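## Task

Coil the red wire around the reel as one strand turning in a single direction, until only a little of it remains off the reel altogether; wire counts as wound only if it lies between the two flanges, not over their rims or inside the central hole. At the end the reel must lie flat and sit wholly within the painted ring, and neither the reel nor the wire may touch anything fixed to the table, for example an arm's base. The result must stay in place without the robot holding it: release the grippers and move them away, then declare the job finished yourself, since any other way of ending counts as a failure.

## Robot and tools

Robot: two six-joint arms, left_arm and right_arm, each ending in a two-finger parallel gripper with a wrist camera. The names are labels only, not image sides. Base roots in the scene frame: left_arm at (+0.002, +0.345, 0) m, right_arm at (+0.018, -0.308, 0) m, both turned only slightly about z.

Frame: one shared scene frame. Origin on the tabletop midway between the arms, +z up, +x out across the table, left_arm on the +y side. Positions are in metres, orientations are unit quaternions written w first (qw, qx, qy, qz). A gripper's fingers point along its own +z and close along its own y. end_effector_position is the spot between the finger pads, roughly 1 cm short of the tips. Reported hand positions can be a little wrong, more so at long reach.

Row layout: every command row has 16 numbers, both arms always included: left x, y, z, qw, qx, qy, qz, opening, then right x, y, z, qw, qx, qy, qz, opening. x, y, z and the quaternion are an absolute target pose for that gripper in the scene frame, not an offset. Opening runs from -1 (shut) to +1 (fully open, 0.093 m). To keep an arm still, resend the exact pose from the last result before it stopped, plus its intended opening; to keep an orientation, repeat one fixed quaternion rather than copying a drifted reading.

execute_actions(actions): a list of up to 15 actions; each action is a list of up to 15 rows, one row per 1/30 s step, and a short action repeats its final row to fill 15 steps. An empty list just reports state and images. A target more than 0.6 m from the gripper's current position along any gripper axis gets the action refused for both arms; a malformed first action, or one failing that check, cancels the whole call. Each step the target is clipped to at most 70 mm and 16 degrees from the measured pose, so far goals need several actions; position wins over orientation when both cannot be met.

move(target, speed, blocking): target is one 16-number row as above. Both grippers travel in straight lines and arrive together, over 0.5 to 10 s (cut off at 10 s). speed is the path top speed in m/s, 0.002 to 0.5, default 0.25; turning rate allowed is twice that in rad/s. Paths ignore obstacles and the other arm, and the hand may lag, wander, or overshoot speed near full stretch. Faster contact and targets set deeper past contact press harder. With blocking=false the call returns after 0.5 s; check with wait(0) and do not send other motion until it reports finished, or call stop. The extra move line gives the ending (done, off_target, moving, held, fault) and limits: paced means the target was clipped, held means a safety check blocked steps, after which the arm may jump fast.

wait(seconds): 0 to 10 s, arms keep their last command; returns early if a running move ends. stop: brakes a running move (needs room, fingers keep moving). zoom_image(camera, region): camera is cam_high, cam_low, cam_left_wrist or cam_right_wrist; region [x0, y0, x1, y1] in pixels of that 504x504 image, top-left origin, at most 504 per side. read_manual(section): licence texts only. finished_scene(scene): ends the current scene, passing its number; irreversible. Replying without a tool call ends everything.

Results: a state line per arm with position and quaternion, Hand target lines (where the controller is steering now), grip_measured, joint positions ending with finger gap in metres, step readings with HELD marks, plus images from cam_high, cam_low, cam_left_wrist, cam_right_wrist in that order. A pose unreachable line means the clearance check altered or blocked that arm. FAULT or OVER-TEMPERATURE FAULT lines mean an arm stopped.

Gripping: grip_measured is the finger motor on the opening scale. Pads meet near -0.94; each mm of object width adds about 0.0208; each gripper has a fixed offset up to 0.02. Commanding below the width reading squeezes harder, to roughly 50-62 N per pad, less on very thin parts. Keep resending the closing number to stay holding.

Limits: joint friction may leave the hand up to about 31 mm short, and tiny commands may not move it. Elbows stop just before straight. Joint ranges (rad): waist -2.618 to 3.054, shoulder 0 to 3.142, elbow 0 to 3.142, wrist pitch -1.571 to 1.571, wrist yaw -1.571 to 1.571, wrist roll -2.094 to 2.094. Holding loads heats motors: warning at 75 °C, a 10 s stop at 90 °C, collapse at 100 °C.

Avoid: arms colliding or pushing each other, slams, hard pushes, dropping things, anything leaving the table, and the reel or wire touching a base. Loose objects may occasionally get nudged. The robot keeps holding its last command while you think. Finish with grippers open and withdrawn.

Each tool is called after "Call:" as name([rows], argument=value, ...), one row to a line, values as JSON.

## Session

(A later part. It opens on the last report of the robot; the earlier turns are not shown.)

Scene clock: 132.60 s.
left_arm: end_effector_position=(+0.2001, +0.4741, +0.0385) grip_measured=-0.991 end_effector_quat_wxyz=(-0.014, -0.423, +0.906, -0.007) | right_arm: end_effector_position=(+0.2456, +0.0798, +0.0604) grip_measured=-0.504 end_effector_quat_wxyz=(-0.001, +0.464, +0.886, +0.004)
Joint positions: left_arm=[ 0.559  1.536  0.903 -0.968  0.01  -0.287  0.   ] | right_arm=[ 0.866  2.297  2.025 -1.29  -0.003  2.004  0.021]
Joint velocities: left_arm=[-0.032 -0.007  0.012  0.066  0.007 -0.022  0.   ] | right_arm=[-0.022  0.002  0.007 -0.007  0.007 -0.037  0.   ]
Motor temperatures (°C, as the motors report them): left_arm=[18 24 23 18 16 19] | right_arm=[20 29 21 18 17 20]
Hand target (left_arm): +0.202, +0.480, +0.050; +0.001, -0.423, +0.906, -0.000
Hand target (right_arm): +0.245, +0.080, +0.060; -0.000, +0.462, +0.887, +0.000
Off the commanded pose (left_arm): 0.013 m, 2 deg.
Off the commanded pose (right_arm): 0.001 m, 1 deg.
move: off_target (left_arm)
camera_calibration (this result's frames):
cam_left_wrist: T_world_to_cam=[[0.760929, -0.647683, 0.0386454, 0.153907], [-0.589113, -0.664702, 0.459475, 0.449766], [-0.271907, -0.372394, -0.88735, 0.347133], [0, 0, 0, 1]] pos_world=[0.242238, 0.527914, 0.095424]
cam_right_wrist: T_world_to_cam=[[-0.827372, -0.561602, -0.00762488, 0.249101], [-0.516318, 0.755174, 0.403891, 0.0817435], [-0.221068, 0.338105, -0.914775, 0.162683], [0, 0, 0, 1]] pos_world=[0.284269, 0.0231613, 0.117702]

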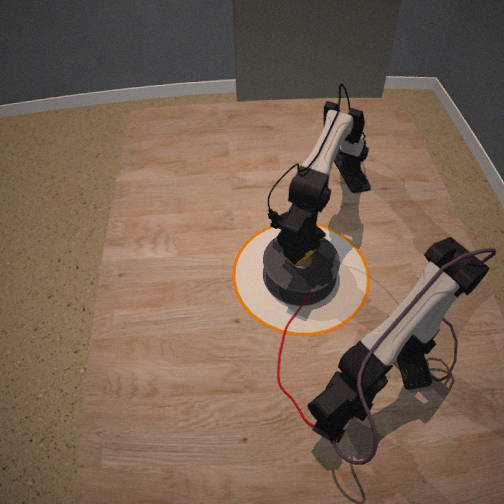

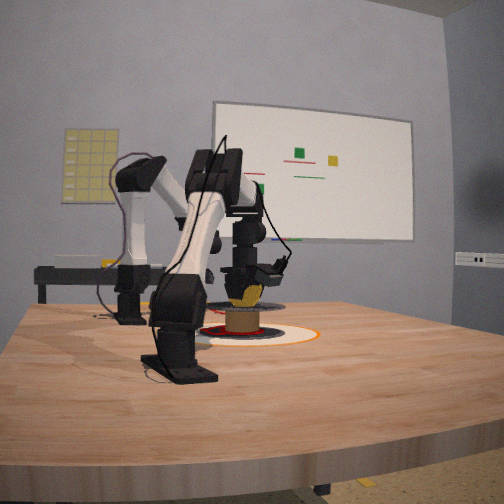

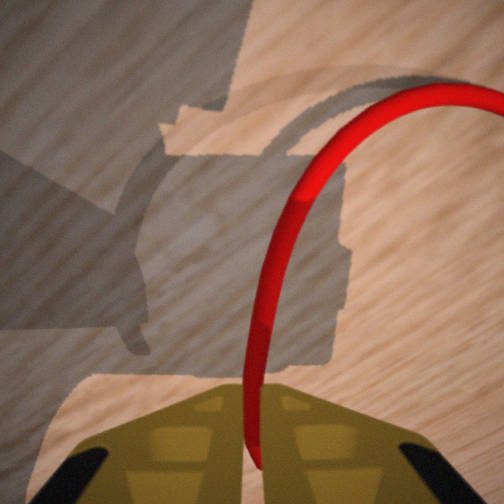

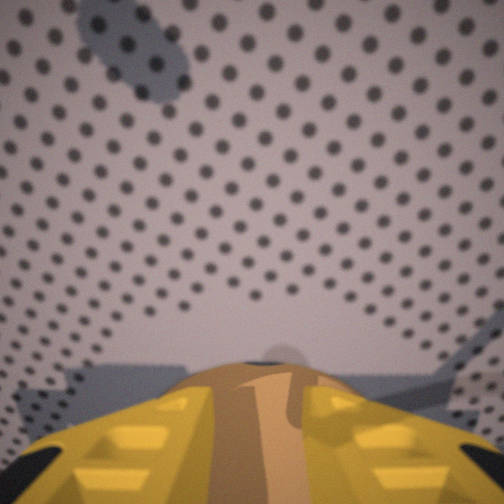

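Call:
move(target=[0.21,0.57,0.07,0,0.423,0.906,0,-1,0.245,0.0795,0.060,0,0.462,0.887,0,-0.2], speed=0.2)

Scene clock: 138.17 s.
left_arm: end_effector_position=(+0.2140, +0.5664, +0.0714) grip_measured=-0.991 end_effector_quat_wxyz=(+0.006, +0.423, +0.906, +0.008) | right_arm: end_effector_position=(+0.2453, +0.0807, +0.0643) grip_measured=-0.205 end_effector_quat_wxyz=(-0.003, +0.464, +0.886, +0.009)
Joint positions: left_arm=[ 0.784  1.712  1.227 -1.066  0.006  1.686  0.   ] | right_arm=[ 0.866  2.288  2.025 -1.29  -0.007  2.004  0.035]
Joint velocities: left_arm=[ 0.012 -0.012  0.012  0.037 -0.007 -0.081  0.   ] | right_arm=[-0.007 -0.007  0.002  0.037  0.007  0.022  0.001]
Motor temperatures (°C, as the motors report them): left_arm=[18 23 23 18 16 19] | right_arm=[20 30 22 18 17 20]
Hand target (left_arm): +0.212, +0.570, +0.070; +0.001, +0.423, +0.906, +0.001
Hand target (right_arm): +0.245, +0.079, +0.060; +0.000, +0.462, +0.887, +0.000
Off the commanded pose (left_arm): 0.006 m, 1 deg.
Off the commanded pose (right_arm): 0.004 m, 1 deg.
move: done
camera_calibration (this result's frames):
cam_left_wrist: T_world_to_cam=[[-0.772566, -0.634694, 0.0174523, 0.524189], [-0.567915, 0.703049, 0.428012, -0.272794], [-0.283927, 0.320756, -0.903605, 0.025578], [0, 0, 0, 1]] pos_world=[0.257309, 0.516283, 0.130723]
cam_right_wrist: T_world_to_cam=[[-0.827542, -0.561218, -0.0144335, 0.249783], [-0.516563, 0.751126, 0.411063, 0.0792749], [-0.219854, 0.347628, -0.911493, 0.164652], [0, 0, 0, 1]] pos_world=[0.283856, 0.0233996, 0.121098]

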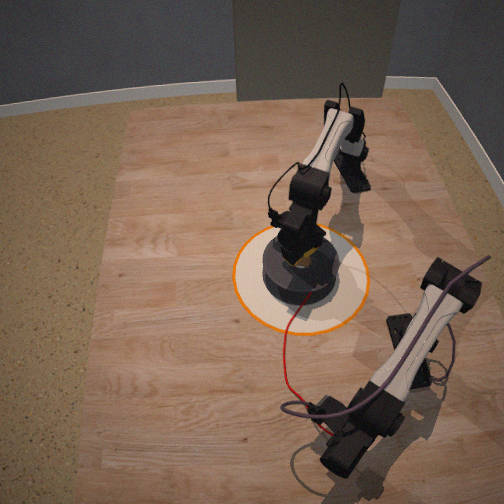

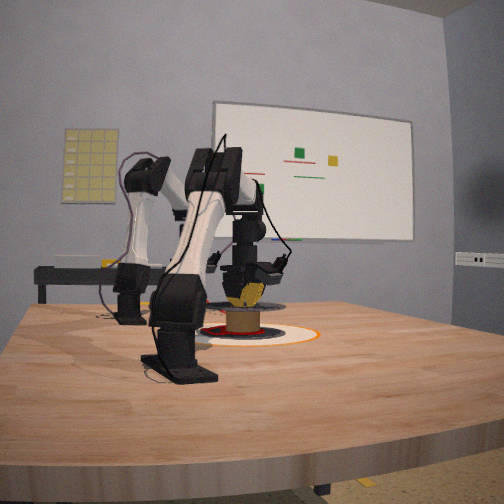

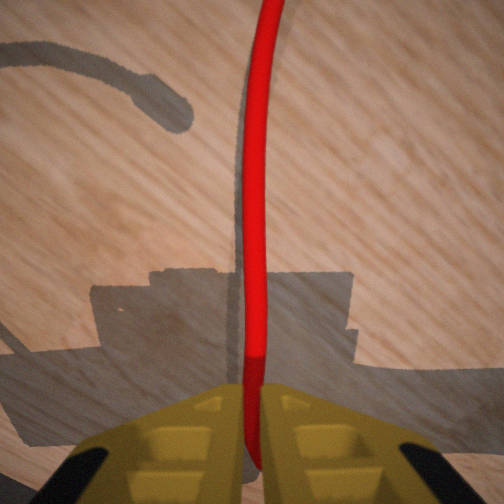

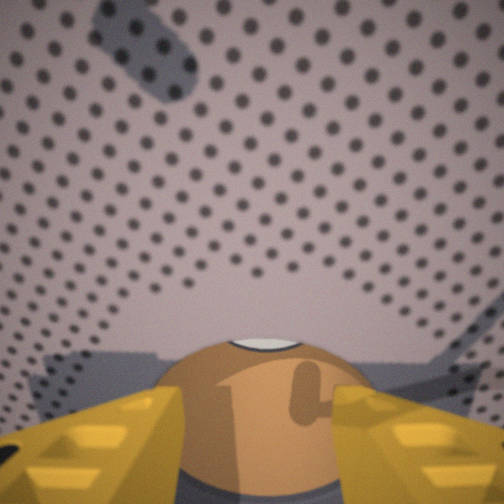

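Call:
move(target=[0.21,0.55,0.07,0,0.423,0.906,0,-1,0.245,0.0795,0.058,0,-0.301,0.954,0,-0.2], speed=0.3)

Scene clock: 142.00 s.
left_arm: end_effector_position=(+0.2120, +0.5545, +0.0635) grip_measured=-0.991 end_effector_quat_wxyz=(+0.001, +0.422, +0.907, -0.007) | right_arm: end_effector_position=(+0.2453, +0.0807, +0.0643) grip_measured=-0.203 end_effector_quat_wxyz=(+0.004, -0.292, +0.956, +0.009)
Joint positions: left_arm=[ 0.761  1.712  1.195 -1.067  0.006  1.66   0.   ] | right_arm=[ 0.866  2.288  2.025 -1.29  -0.007  0.448  0.035]
Joint velocities: left_arm=[-0.002 -0.002  0.007 -0.007  0.007 -0.022  0.   ] | right_arm=[-0.007 -0.002 -0.007  0.007 -0.037 -0.051  0.001]
Motor temperatures (°C, as the motors report them): left_arm=[18 24 23 18 16 19] | right_arm=[20 31 22 18 17 20]
Hand target (left_arm): +0.210, +0.550, +0.070; -0.000, +0.423, +0.906, -0.000
Hand target (right_arm): +0.245, +0.079, +0.058; -0.000, -0.301, +0.954, +0.000
Off the commanded pose (left_arm): 0.008 m, 1 deg.
Off the commanded pose (right_arm): 0.006 m, 2 deg.
move: done
camera_calibration (this result's frames):
cam_left_wrist: T_world_to_cam=[[-0.770107, -0.635969, 0.0497921, 0.513331], [-0.560164, 0.711526, 0.424203, -0.268261], [-0.305208, 0.29879, -0.904197, 0.0385006], [0, 0, 0, 1]] pos_world=[0.2568, 0.505833, 0.12305]
cam_right_wrist: T_world_to_cam=[[0.549436, -0.835398, -0.0151414, -0.0658516], [-0.76734, -0.51168, 0.386488, 0.244257], [-0.330619, -0.200732, -0.92217, 0.236753], [0, 0, 0, 1]] pos_world=[0.301884, 0.117493, 0.122927]

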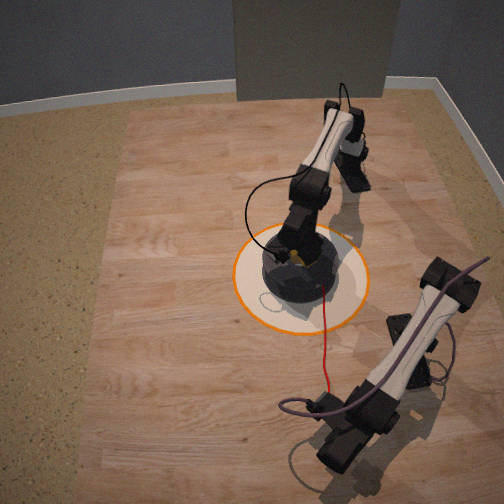

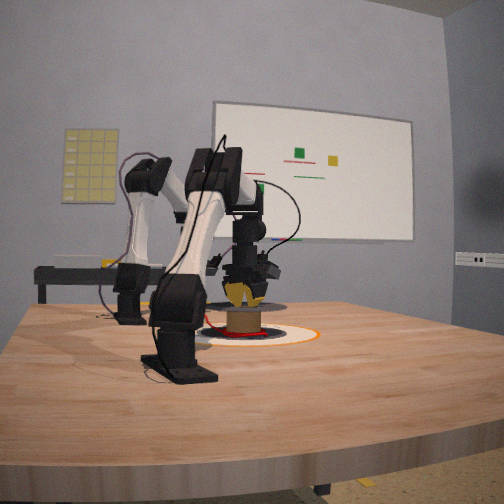

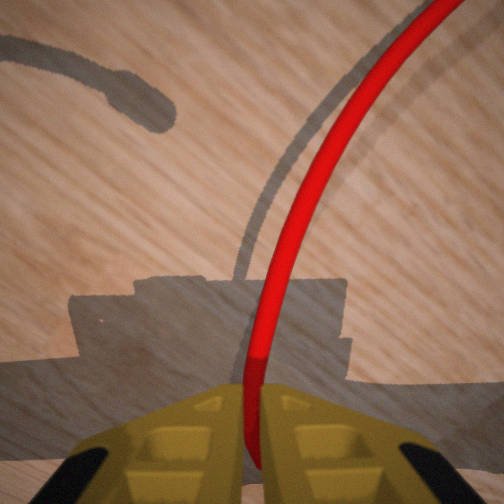

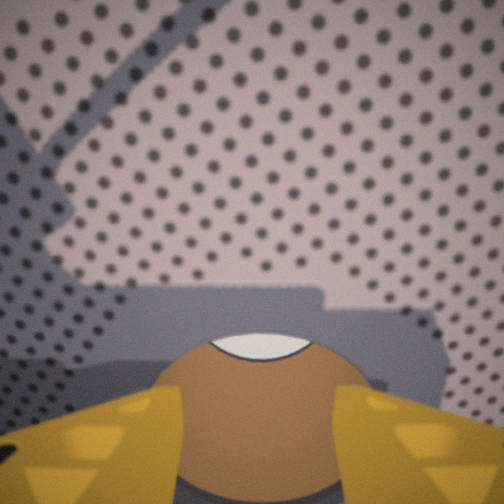

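Call:
move(target=[0.205,0.424,0.065,0,0.7071,0.7071,0,-1,0.245,0.0795,0.058,0,-0.999,0.0436,0,-0.2], speed=0.4)

Scene clock: 146.47 s.
left_arm: end_effector_position=(+0.2051, +0.4273, +0.0631) grip_measured=-0.991 end_effector_quat_wxyz=(+0.001, +0.702, +0.712, -0.006) | right_arm: end_effector_position=(+0.2452, +0.0805, +0.0643) grip_measured=-0.203 end_effector_quat_wxyz=(-0.009, +0.999, -0.050, +0.001)
Joint positions: left_arm=[ 0.364  1.415  0.898 -1.065  0.006  1.948  0.   ] | right_arm=[ 0.866  2.288  2.025 -1.291 -0.007 -2.001  0.035]
Joint velocities: left_arm=[-0.007 -0.017  0.002 -0.066 -0.022  0.022  0.   ] | right_arm=[-0.002 -0.002 -0.002 -0.022  0.022 -0.037  0.   ]
Motor temperatures (°C, as the motors report them): left_arm=[18 24 23 18 16 19] | right_arm=[20 32 22 18 17 20]
Hand target (left_arm): +0.202, +0.425, +0.064; -0.001, +0.707, +0.707, -0.002
Hand target (right_arm): +0.245, +0.079, +0.058; -0.000, +0.999, -0.044, -0.000
Off the commanded pose (left_arm): 0.004 m, 1 deg.
Off the commanded pose (right_arm): 0.006 m, 1 deg.
move: done
camera_calibration (this result's frames):
cam_left_wrist: T_world_to_cam=[[-0.998966, -0.00506385, 0.0451803, 0.204814], [0.0144986, 0.906403, 0.422165, -0.382485], [-0.0430894, 0.422383, -0.905393, -0.032463], [0, 0, 0, 1]] pos_world=[0.208749, 0.361434, 0.122826]
cam_right_wrist: T_world_to_cam=[[0.110993, 0.993673, 0.017164, -0.107768], [0.910406, -0.108588, 0.399212, -0.200598], [0.39855, -0.0286837, -0.916698, 0.04367], [0, 0, 0, 1]] pos_world=[0.177182, 0.0865559, 0.121963]

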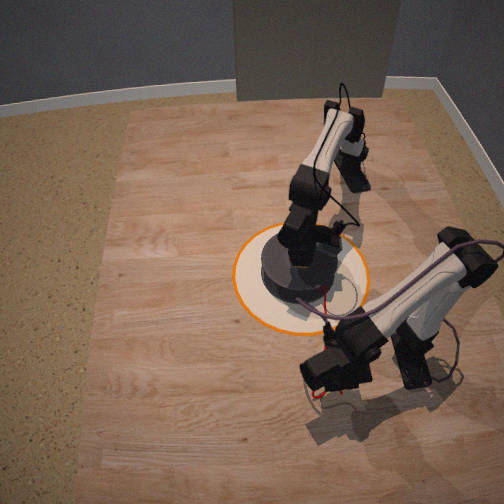

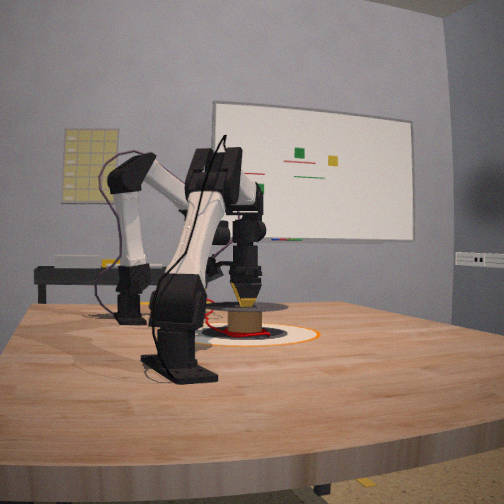

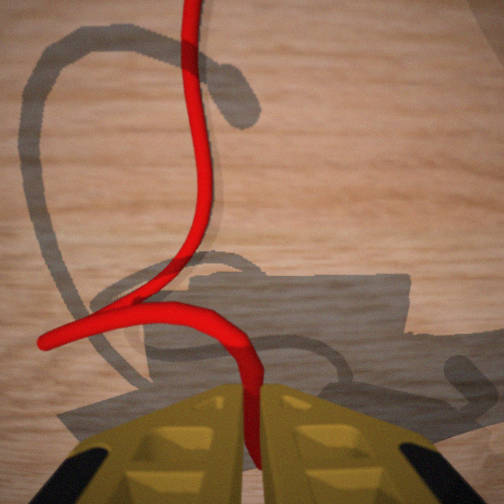

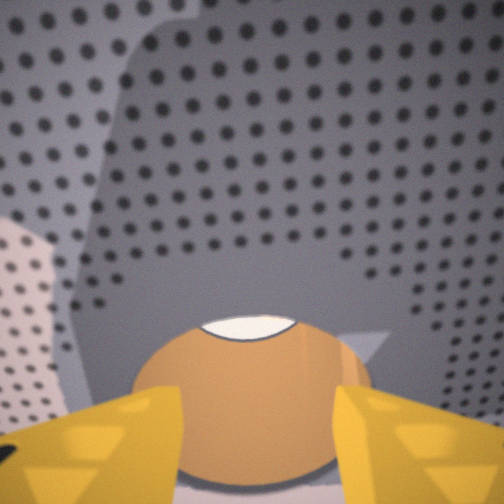

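Call:
execute_actions(actions=[])

Scene clock: 148.37 s.
left_arm: end_effector_position=(+0.2051, +0.4273, +0.0631) grip_measured=-0.991 end_effector_quat_wxyz=(+0.001, +0.702, +0.712, -0.006) | right_arm: end_effector_position=(+0.2452, +0.0805, +0.0643) grip_measured=-0.203 end_effector_quat_wxyz=(-0.009, +0.999, -0.049, +0.001)
Joint positions: left_arm=[ 0.364  1.415  0.898 -1.065  0.006  1.948  0.   ] | right_arm=[ 0.866  2.288  2.025 -1.291 -0.007 -2.003  0.035]
Joint velocities: left_arm=[ 0.012 -0.007 -0.012 -0.037 -0.007 -0.022  0.   ] | right_arm=[ 0.002 -0.007 -0.012 -0.007 -0.022 -0.007 -0.   ]
Motor temperatures (°C, as the motors report them): left_arm=[18 24 23 18 16 19] | right_arm=[20 32 22 18 17 20]
Hand target (left_arm): +0.202, +0.425, +0.064; -0.001, +0.707, +0.707, -0.002
Hand target (right_arm): +0.245, +0.079, +0.058; -0.000, +0.999, -0.044, -0.000
Off the commanded pose (left_arm): 0.004 m, 1 deg.
Off the commanded pose (right_arm): 0.006 m, 1 deg.
camera_calibration (this result's frames):
cam_left_wrist: T_world_to_cam=[[-0.998968, -0.00468266, 0.0451768, 0.204652], [0.0148429, 0.906399, 0.422162, -0.382553], [-0.042925, 0.422397, -0.905394, -0.0325025], [0, 0, 0, 1]] pos_world=[0.208724, 0.361433, 0.122826]
cam_right_wrist: T_world_to_cam=[[0.108339, 0.993966, 0.0171617, -0.10714], [0.910673, -0.106154, 0.399257, -0.200862], [0.39867, -0.0276264, -0.916678, 0.0435543], [0, 0, 0, 1]] pos_world=[0.177164, 0.0863746, 0.12196]

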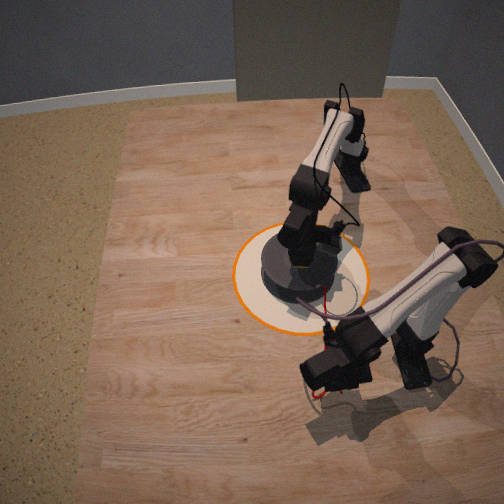

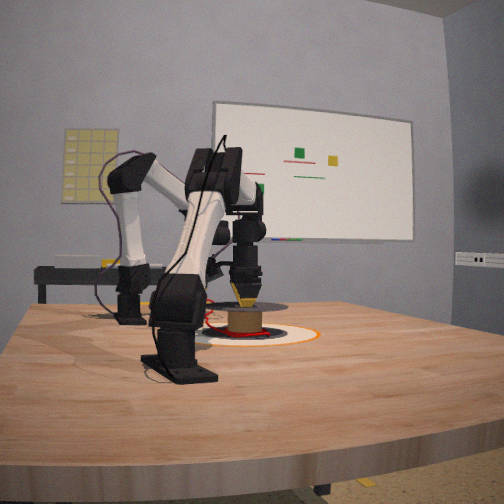

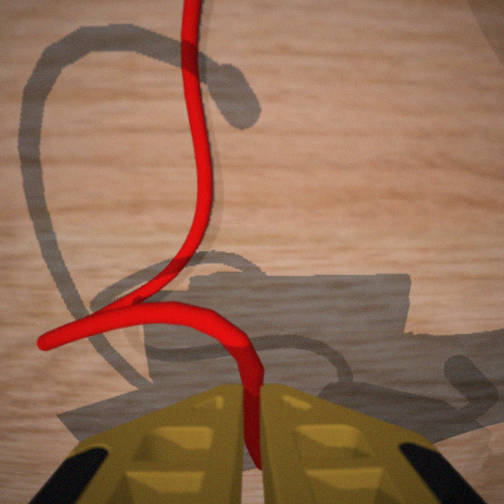

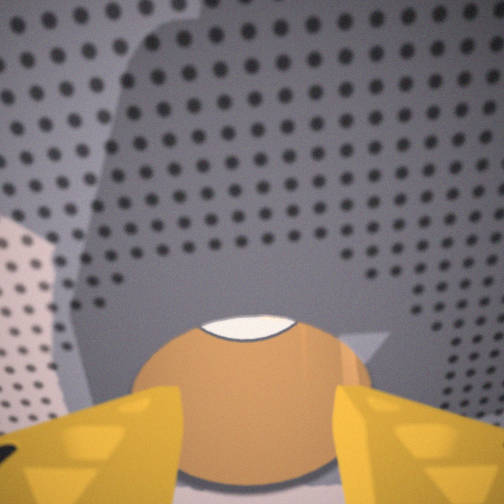

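Call:
zoom_image(camera="cam_high", region=[220, 200, 440, 430])

Call:
zoom_image(camera="cam_low", region=[160, 270, 340, 370])

Region (220, 200, 440, 430) of cam_high's 504x504 image, scaled by 2.191, with more detail than that image has; it fills the left 482 columns of this view, and the rest is white.

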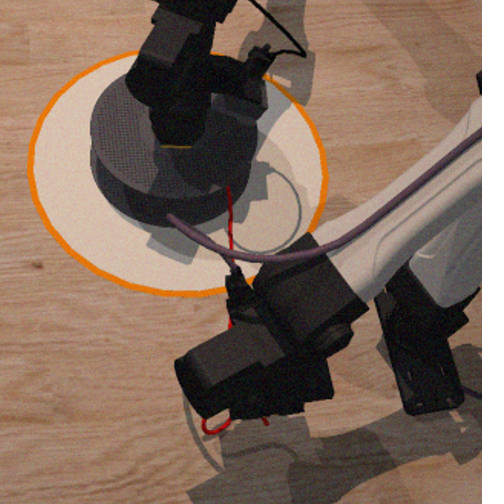

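Region (160, 270, 340, 370) of cam_low's 504x504 image, scaled by 2.800, with more detail than that image has.

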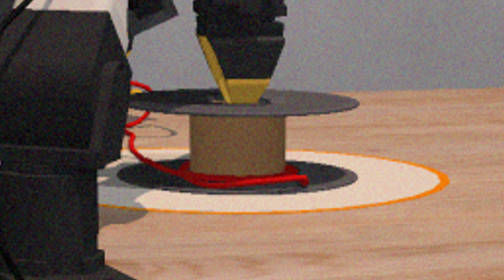

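Call:
move(target=[0.21,0.50,0.065,0,0.707,0.707,0,-1,0.245,0.0795,0.058,0,0.999,-0.0436,0,-0.2], speed=0.2)

Scene clock: 150.33 s.
left_arm: end_effector_position=(+0.2084, +0.4920, +0.0655) grip_measured=-0.991 end_effector_quat_wxyz=(-0.020, +0.678, +0.735, +0.002) | right_arm: end_effector_position=(+0.2452, +0.0805, +0.0643) grip_measured=-0.203 end_effector_quat_wxyz=(-0.009, +0.999, -0.049, +0.001)
Joint positions: left_arm=[ 0.567  1.541  1.022 -1.056 -0.039  2.084  0.   ] | right_arm=[ 0.866  2.288  2.025 -1.291 -0.007 -2.003  0.035]
Joint velocities: left_arm=[-0.007  0.007  0.002 -0.022 -0.095 -0.037  0.   ] | right_arm=[-0.017 -0.007  0.017 -0.022 -0.022  0.051  0.   ]
Motor temperatures (°C, as the motors report them): left_arm=[18 24 23 18 16 19] | right_arm=[20 32 22 18 17 20]
Hand target (left_arm): +0.212, +0.499, +0.065; -0.025, +0.678, +0.735, +0.006
Hand target (right_arm): +0.245, +0.079, +0.058; -0.000, +0.999, -0.044, -0.000
Off the commanded pose (left_arm): 0.008 m, 5 deg.
Off the commanded pose (right_arm): 0.006 m, 1 deg.
joint sent to its limit (left arm) — the command would take joint 6 (wrist roll) past its upper limit, so that joint was sent only as far as its limit.
move: off_target (left_arm)
camera_calibration (this result's frames):
cam_left_wrist: T_world_to_cam=[[-0.995395, -0.0734283, 0.061626, 0.240166], [-0.0371323, 0.888014, 0.458315, -0.424803], [-0.088378, 0.453916, -0.886651, -0.064827], [0, 0, 0, 1]] pos_world=[0.217557, 0.424292, 0.122414]
cam_right_wrist: T_world_to_cam=[[0.108339, 0.993966, 0.0171617, -0.10714], [0.910673, -0.106154, 0.399257, -0.200862], [0.39867, -0.0276264, -0.916678, 0.0435543], [0, 0, 0, 1]] pos_world=[0.177164, 0.0863746, 0.12196]

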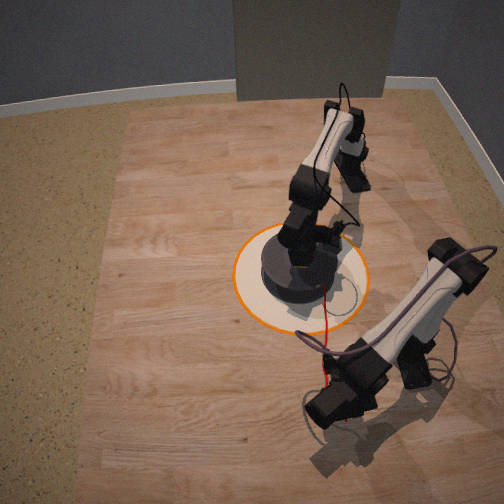

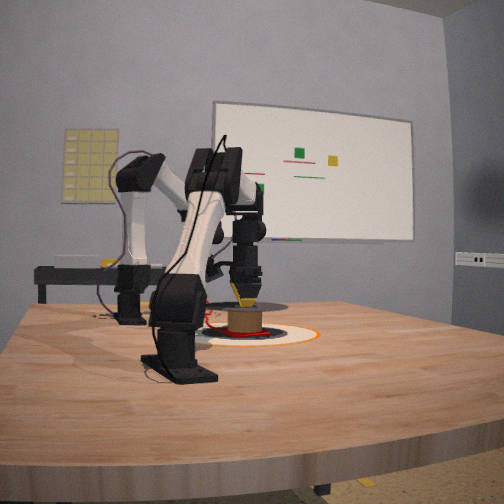

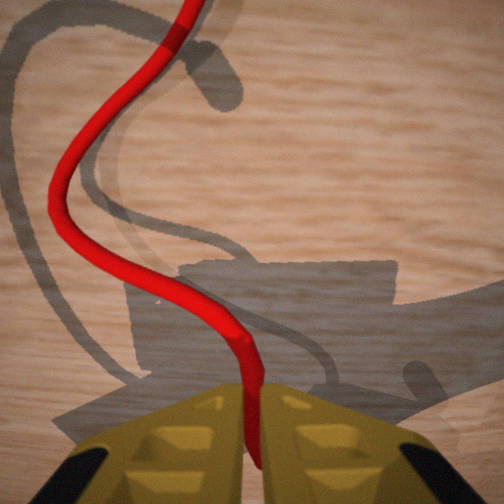

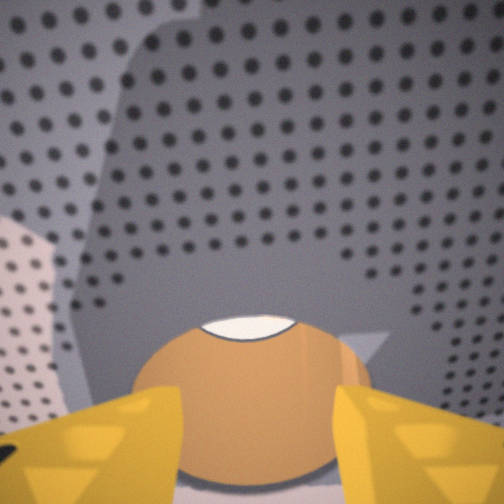

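Call:
move(target=[0.21,0.535,0.065,0,0.574,0.819,0,-1,0.245,0.0795,0.058,0,0.999,-0.0436,0,-0.2], speed=0.15)

Scene clock: 152.73 s.
left_arm: end_effector_position=(+0.2065, +0.5301, +0.0656) grip_measured=-0.991 end_effector_quat_wxyz=(-0.005, +0.580, +0.814, -0.001) | right_arm: end_effector_position=(+0.2452, +0.0805, +0.0643) grip_measured=-0.203 end_effector_quat_wxyz=(-0.009, +0.999, -0.049, +0.001)
Joint positions: left_arm=[ 0.704  1.625  1.107 -1.057 -0.01   1.969  0.   ] | right_arm=[ 0.866  2.288  2.025 -1.291 -0.007 -2.003  0.035]
Joint velocities: left_arm=[ 0.007  0.012 -0.007 -0.066  0.022 -0.037  0.   ] | right_arm=[-0.002 -0.012 -0.027  0.007  0.037 -0.007 -0.   ]
Motor temperatures (°C, as the motors report them): left_arm=[18 24 23 18 16 19] | right_arm=[20 33 22 18 17 20]
Hand target (left_arm): +0.211, +0.535, +0.065; +0.000, +0.574, +0.819, +0.001
Hand target (right_arm): +0.245, +0.079, +0.058; -0.000, +0.999, -0.044, -0.000
Off the commanded pose (left_arm): 0.006 m, 1 deg.
Off the commanded pose (right_arm): 0.006 m, 1 deg.
move: done
camera_calibration (this result's frames):
cam_left_wrist: T_world_to_cam=[[-0.947057, -0.317916, 0.0448729, 0.361784], [-0.267477, 0.858547, 0.43744, -0.394149], [-0.177594, 0.402278, -0.898127, -0.035664], [0, 0, 0, 1]] pos_world=[0.23087, 0.467759, 0.124151]
cam_right_wrist: T_world_to_cam=[[0.108339, 0.993966, 0.0171617, -0.10714], [0.910673, -0.106154, 0.399257, -0.200862], [0.39867, -0.0276264, -0.916678, 0.0435543], [0, 0, 0, 1]] pos_world=[0.177164, 0.0863746, 0.12196]

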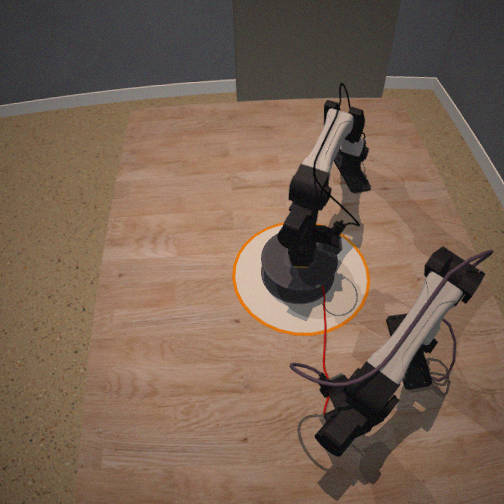

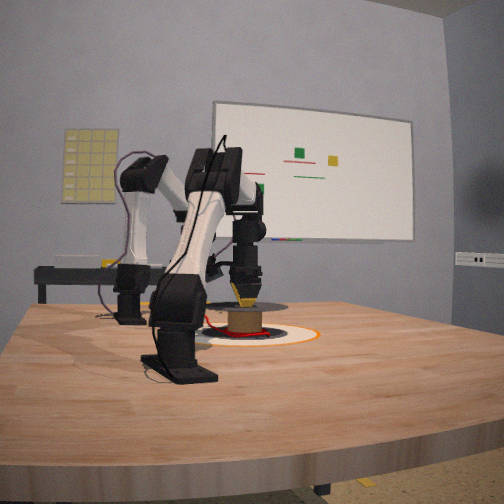

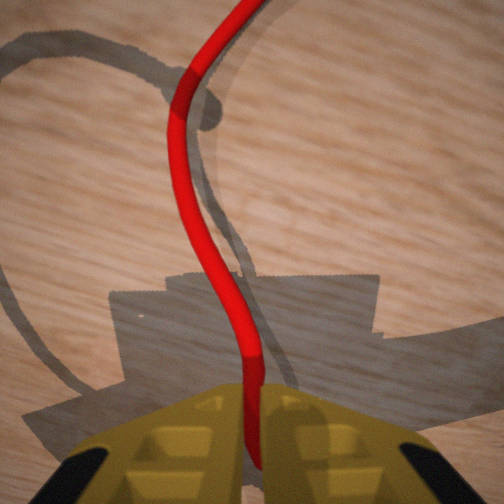

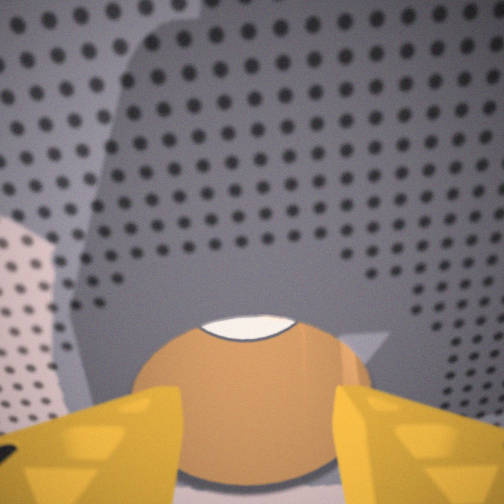

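Call:
zoom_image(camera="cam_low", region=[190, 290, 300, 350])

Region (190, 290, 300, 350) of cam_low's 504x504 image, scaled by 4.582, with more detail than that image has; it fills the top 275 rows of this view, and the rest is white.

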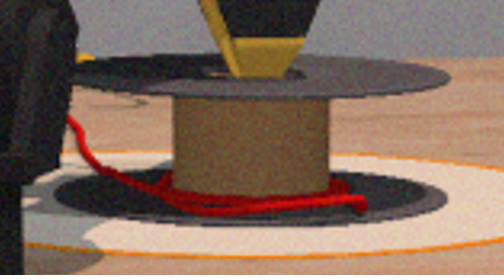

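Call:
move(target=[0.21,0.535,0.065,0,0.574,0.819,0,-1,0.245,0.0795,0.058,0,0.999,-0.0436,0,0.2], speed=0.15)

Scene clock: 155.93 s.
left_arm: end_effector_position=(+0.2066, +0.5300, +0.0656) grip_measured=-0.991 end_effector_quat_wxyz=(-0.005, +0.579, +0.815, -0.001) | right_arm: end_effector_position=(+0.2452, +0.0804, +0.0643) grip_measured=+0.089 end_effector_quat_wxyz=(-0.009, +0.999, -0.049, +0.001)
Joint positions: left_arm=[ 0.704  1.625  1.107 -1.057 -0.009  1.967  0.   ] | right_arm=[ 0.866  2.288  2.025 -1.291 -0.006 -2.004  0.049]
Joint velocities: left_arm=[ 0.002  0.012  0.022  0.007 -0.037  0.022  0.   ] | right_arm=[ 0.007 -0.007 -0.007  0.007 -0.007 -0.022  0.001]
Motor temperatures (°C, as the motors report them): left_arm=[18 24 23 18 16 19] | right_arm=[20 33 22 18 17 20]
Hand target (left_arm): +0.210, +0.535, +0.065; -0.000, +0.574, +0.819, +0.000
Hand target (right_arm): +0.245, +0.079, +0.058; -0.000, +0.999, -0.044, -0.000
Off the commanded pose (left_arm): 0.006 m, 1 deg.
Off the commanded pose (right_arm): 0.006 m, 1 deg.
move: done
camera_calibration (this result's frames):
cam_left_wrist: T_world_to_cam=[[-0.946349, -0.320061, 0.0445552, 0.362846], [-0.269672, 0.85817, 0.436831, -0.393351], [-0.178048, 0.401379, -0.89844, -0.0350207], [0, 0, 0, 1]] pos_world=[0.231068, 0.467751, 0.124197]
cam_right_wrist: T_world_to_cam=[[0.107964, 0.994015, 0.0166571, -0.106909], [0.910656, -0.105604, 0.399442, -0.200933], [0.398811, -0.0279565, -0.916607, 0.0435333], [0, 0, 0, 1]] pos_world=[0.177162, 0.086267, 0.121945]

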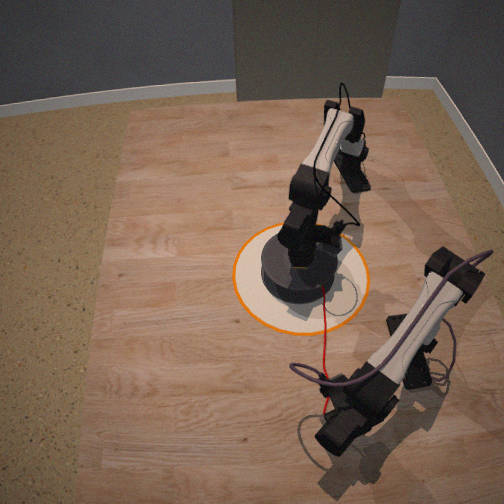

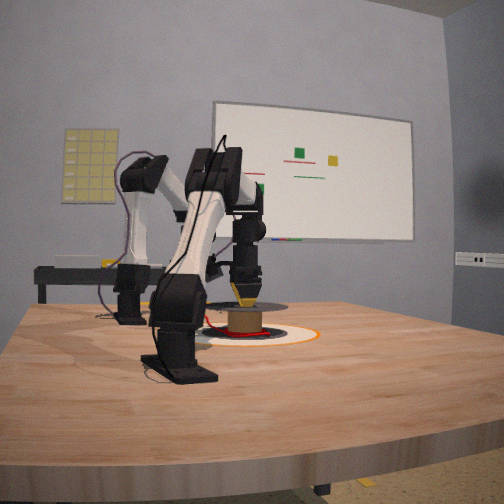

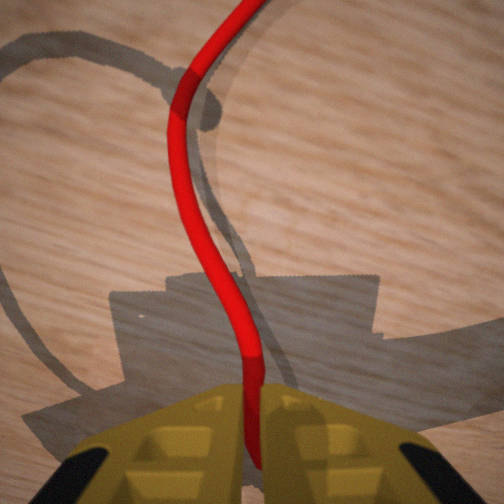

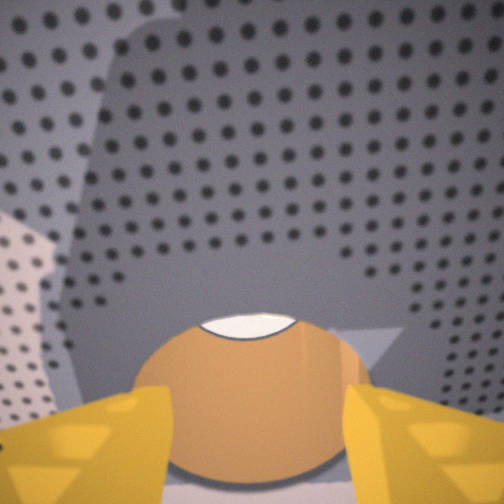

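Call:
move(target=[0.21,0.535,0.065,0,0.574,0.819,0,-1,0.245,0.0795,0.064,0,0.999,-0.0436,0,-1], speed=0.3)

Call:
move(target=[0.21,0.535,0.065,0,0.574,0.819,0,-1,0.245,0.0795,0.105,0,-0.9,0.436,0,-1], speed=0.4)

Call:
move(target=[0.21,0.535,0.065,0,0.574,0.819,0,-1,0.245,0.0795,0.10,0,0.462,0.887,0,-1], speed=0.5)

Scene clock: 157.27 s.
left_arm: end_effector_position=(+0.2066, +0.5300, +0.0656) grip_measured=-0.991 end_effector_quat_wxyz=(-0.005, +0.579, +0.815, -0.001) | right_arm: end_effector_position=(+0.2441, +0.0785, +0.0646) grip_measured=-0.999 end_effector_quat_wxyz=(-0.005, +0.999, -0.047, -0.001)
Joint positions: left_arm=[ 0.704  1.625  1.107 -1.057 -0.009  1.967  0.   ] | right_arm=[ 0.866  2.287  2.025 -1.3   -0.006 -2.007  0.   ]
Joint velocities: left_arm=[ 0.022 -0.002  0.002 -0.037  0.022 -0.007  0.   ] | right_arm=[-0.017 -0.007 -0.017 -0.081 -0.007  0.007  0.   ]
Motor temperatures (°C, as the motors report them): left_arm=[18 24 24 18 16 19] | right_arm=[20 33 22 18 17 20]
Hand target (left_arm): +0.210, +0.535, +0.065; -0.000, +0.574, +0.819, +0.000
Hand target (right_arm): +0.245, +0.079, +0.064; -0.000, +0.999, -0.044, +0.000
Off the commanded pose (left_arm): 0.006 m, 1 deg.
Off the commanded pose (right_arm): 0.001 m, 1 deg.
move: done
camera_calibration (this result's frames):
cam_left_wrist: T_world_to_cam=[[-0.946349, -0.320061, 0.0445552, 0.362846], [-0.269672, 0.85817, 0.436831, -0.393351], [-0.178048, 0.401379, -0.89844, -0.0350207], [0, 0, 0, 1]] pos_world=[0.231068, 0.467751, 0.124197]
cam_right_wrist: T_world_to_cam=[[0.104605, 0.994473, 0.00901248, -0.103647], [0.91268, -0.0995932, 0.396354, -0.201012], [0.395061, -0.033235, -0.918053, 0.045619], [0, 0, 0, 1]] pos_world=[0.176279, 0.0845707, 0.122487]

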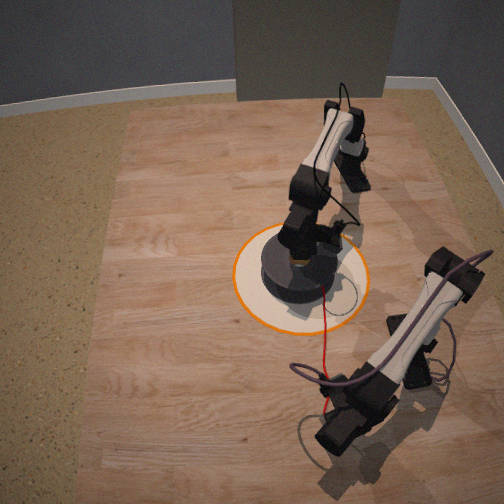

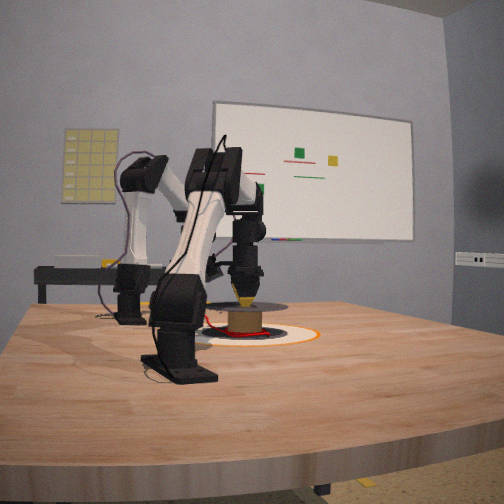

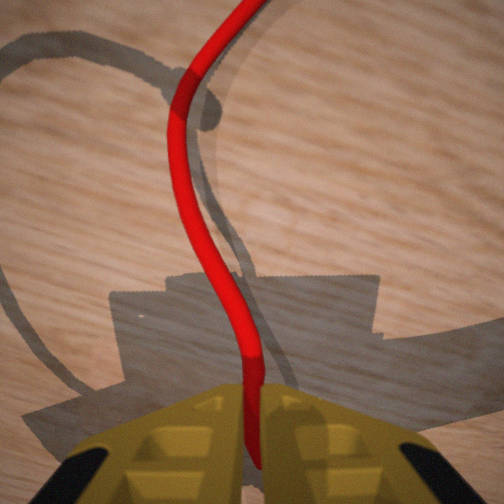

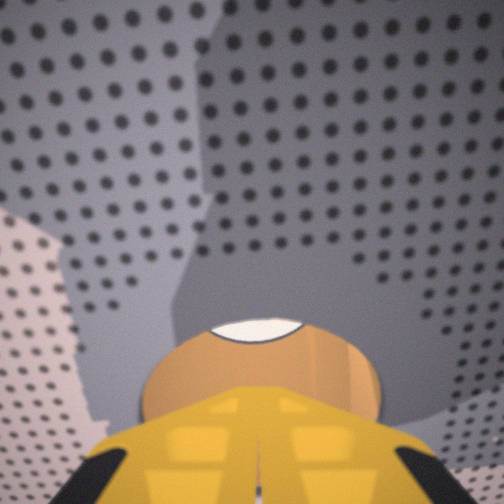

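Scene clock: 159.00 s.
left_arm: end_effector_position=(+0.2066, +0.5300, +0.0656) grip_measured=-0.991 end_effector_quat_wxyz=(-0.005, +0.579, +0.815, -0.001) | right_arm: end_effector_position=(+0.2450, +0.0800, +0.1063) grip_measured=-0.999 end_effector_quat_wxyz=(-0.006, +0.901, -0.433, -0.003)
Joint positions: left_arm=[ 0.704  1.625  1.107 -1.057 -0.009  1.967  0.   ] | right_arm=[ 0.866  2.309  2.227 -1.478 -0.006 -1.205  0.   ]
Joint velocities: left_arm=[-0.007 -0.007 -0.002  0.007 -0.007  0.037  0.   ] | right_arm=[ 0.007 -0.002  0.012  0.051 -0.051 -0.007  0.   ]
Motor temperatures (°C, as the motors report them): left_arm=[18 24 24 18 16 19] | right_arm=[20 33 22 18 17 20]
Hand target (left_arm): +0.210, +0.535, +0.065; -0.000, +0.574, +0.819, +0.000
Hand target (right_arm): +0.245, +0.080, +0.105; -0.000, +0.900, -0.436, +0.000
Off the commanded pose (left_arm): 0.006 m, 1 deg.
Off the commanded pose (right_arm): 0.001 m, 1 deg.
move: done
camera_calibration (this result's frames):
cam_left_wrist: T_world_to_cam=[[-0.946349, -0.320061, 0.0445552, 0.362846], [-0.269672, 0.85817, 0.436831, -0.393351], [-0.178048, 0.401379, -0.89844, -0.0350207], [0, 0, 0, 1]] pos_world=[0.231068, 0.467751, 0.124197]
cam_right_wrist: T_world_to_cam=[[0.787674, 0.616056, 0.00669486, -0.242454], [0.565395, -0.727132, 0.389369, -0.0821377], [0.244741, -0.302911, -0.921058, 0.142336], [0, 0, 0, 1]] pos_world=[0.202579, 0.132755, 0.164705]

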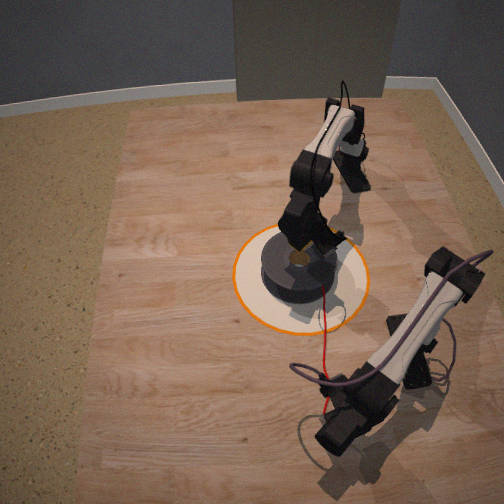

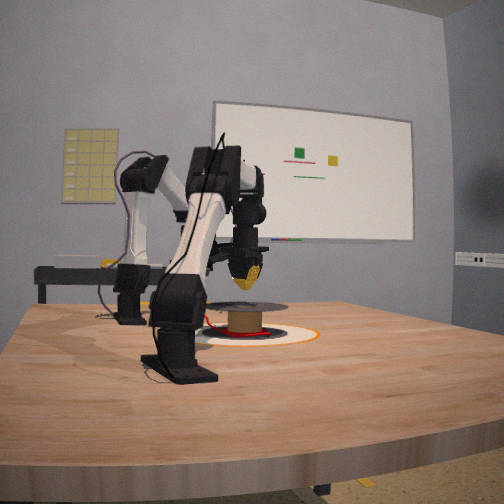

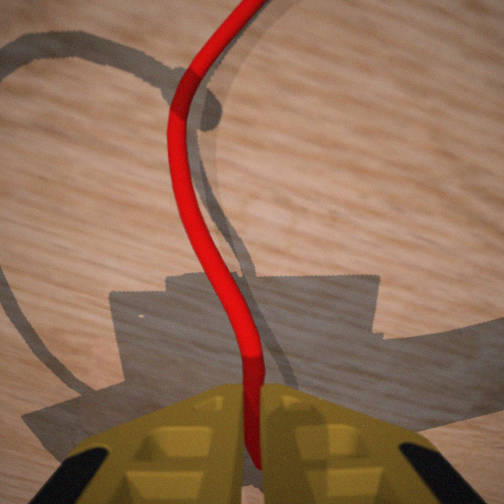

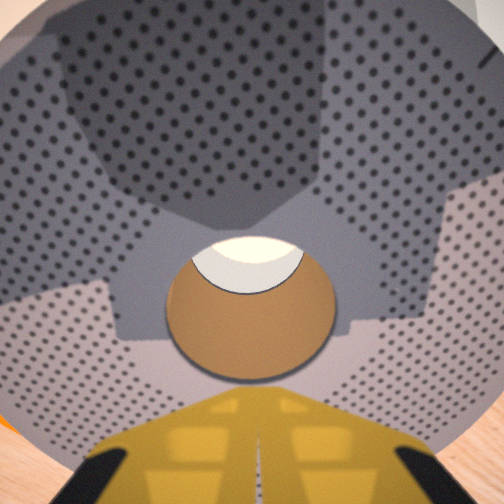

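Scene clock: 164.93 s.
left_arm: end_effector_position=(+0.2066, +0.5300, +0.0656) grip_measured=-0.991 end_effector_quat_wxyz=(-0.005, +0.579, +0.815, -0.001) | right_arm: end_effector_position=(+0.2507, +0.0847, +0.1117) grip_measured=-0.999 end_effector_quat_wxyz=(+0.217, +0.911, +0.148, +0.317)
Joint positions: left_arm=[ 0.704  1.625  1.107 -1.057 -0.009  1.967  0.   ] | right_arm=[ 1.124  2.438  2.273 -1.572  0.774 -2.098  0.   ]
Joint velocities: left_arm=[ 0.002  0.012 -0.007  0.051  0.022 -0.007  0.   ] | right_arm=[ 0.017 -0.002 -0.012 -0.051  0.11   0.051  0.   ]
Motor temperatures (°C, as the motors report them): left_arm=[18 24 24 18 16 19] | right_arm=[20 34 22 18 17 20]
Hand target (left_arm): +0.210, +0.535, +0.065; -0.000, +0.574, +0.819, +0.000
Hand target (right_arm): +0.246, +0.079, +0.101; +0.245, +0.903, +0.167, +0.313
Off the commanded pose (left_arm): 0.006 m, 1 deg.
Off the commanded pose (right_arm): 0.014 m, 113 deg; orientation clipped at the last step of the last action.
joint sent to its limit (right arm) — the command would take joint 4 (wrist pitch) past its lower limit and joint 6 (wrist roll) past its lower limit, so those joints were sent only as far as their limits.
move: off_target (right_arm); limits=paced
camera_calibration (this result's frames):
cam_left_wrist: T_world_to_cam=[[-0.946349, -0.320061, 0.0445552, 0.362846], [-0.269672, 0.85817, 0.436831, -0.393351], [-0.178048, 0.401379, -0.89844, -0.0350207], [0, 0, 0, 1]] pos_world=[0.231068, 0.467751, 0.124197]
cam_right_wrist: T_world_to_cam=[[-0.123854, 0.865764, -0.484884, 0.0124447], [0.438572, 0.48609, 0.755891, -0.195989], [0.890121, -0.119036, -0.439904, -0.0837384], [0, 0, 0, 1]] pos_world=[0.162034, 0.0745261, 0.117344]

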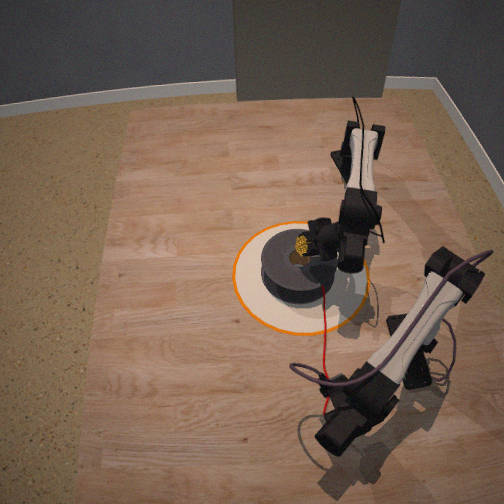

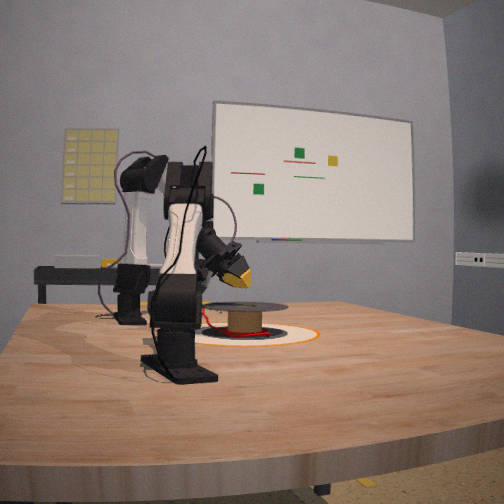

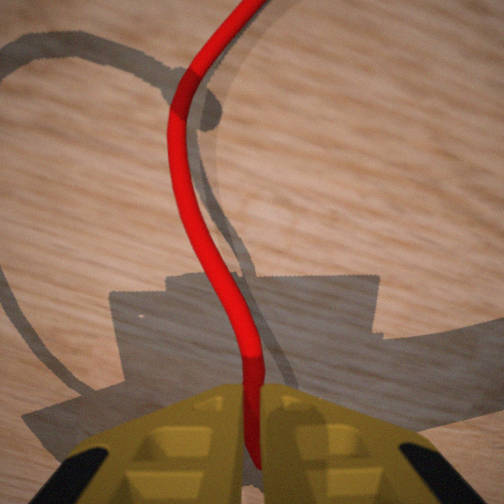

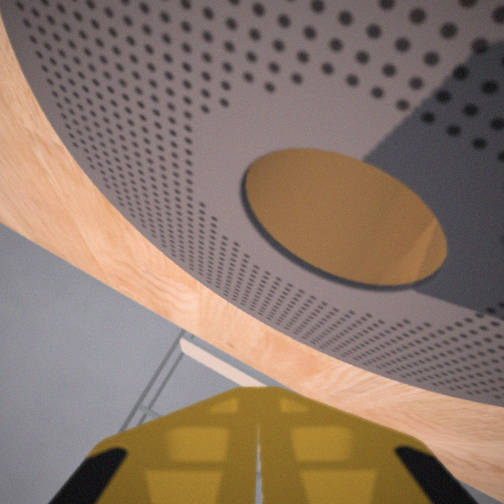

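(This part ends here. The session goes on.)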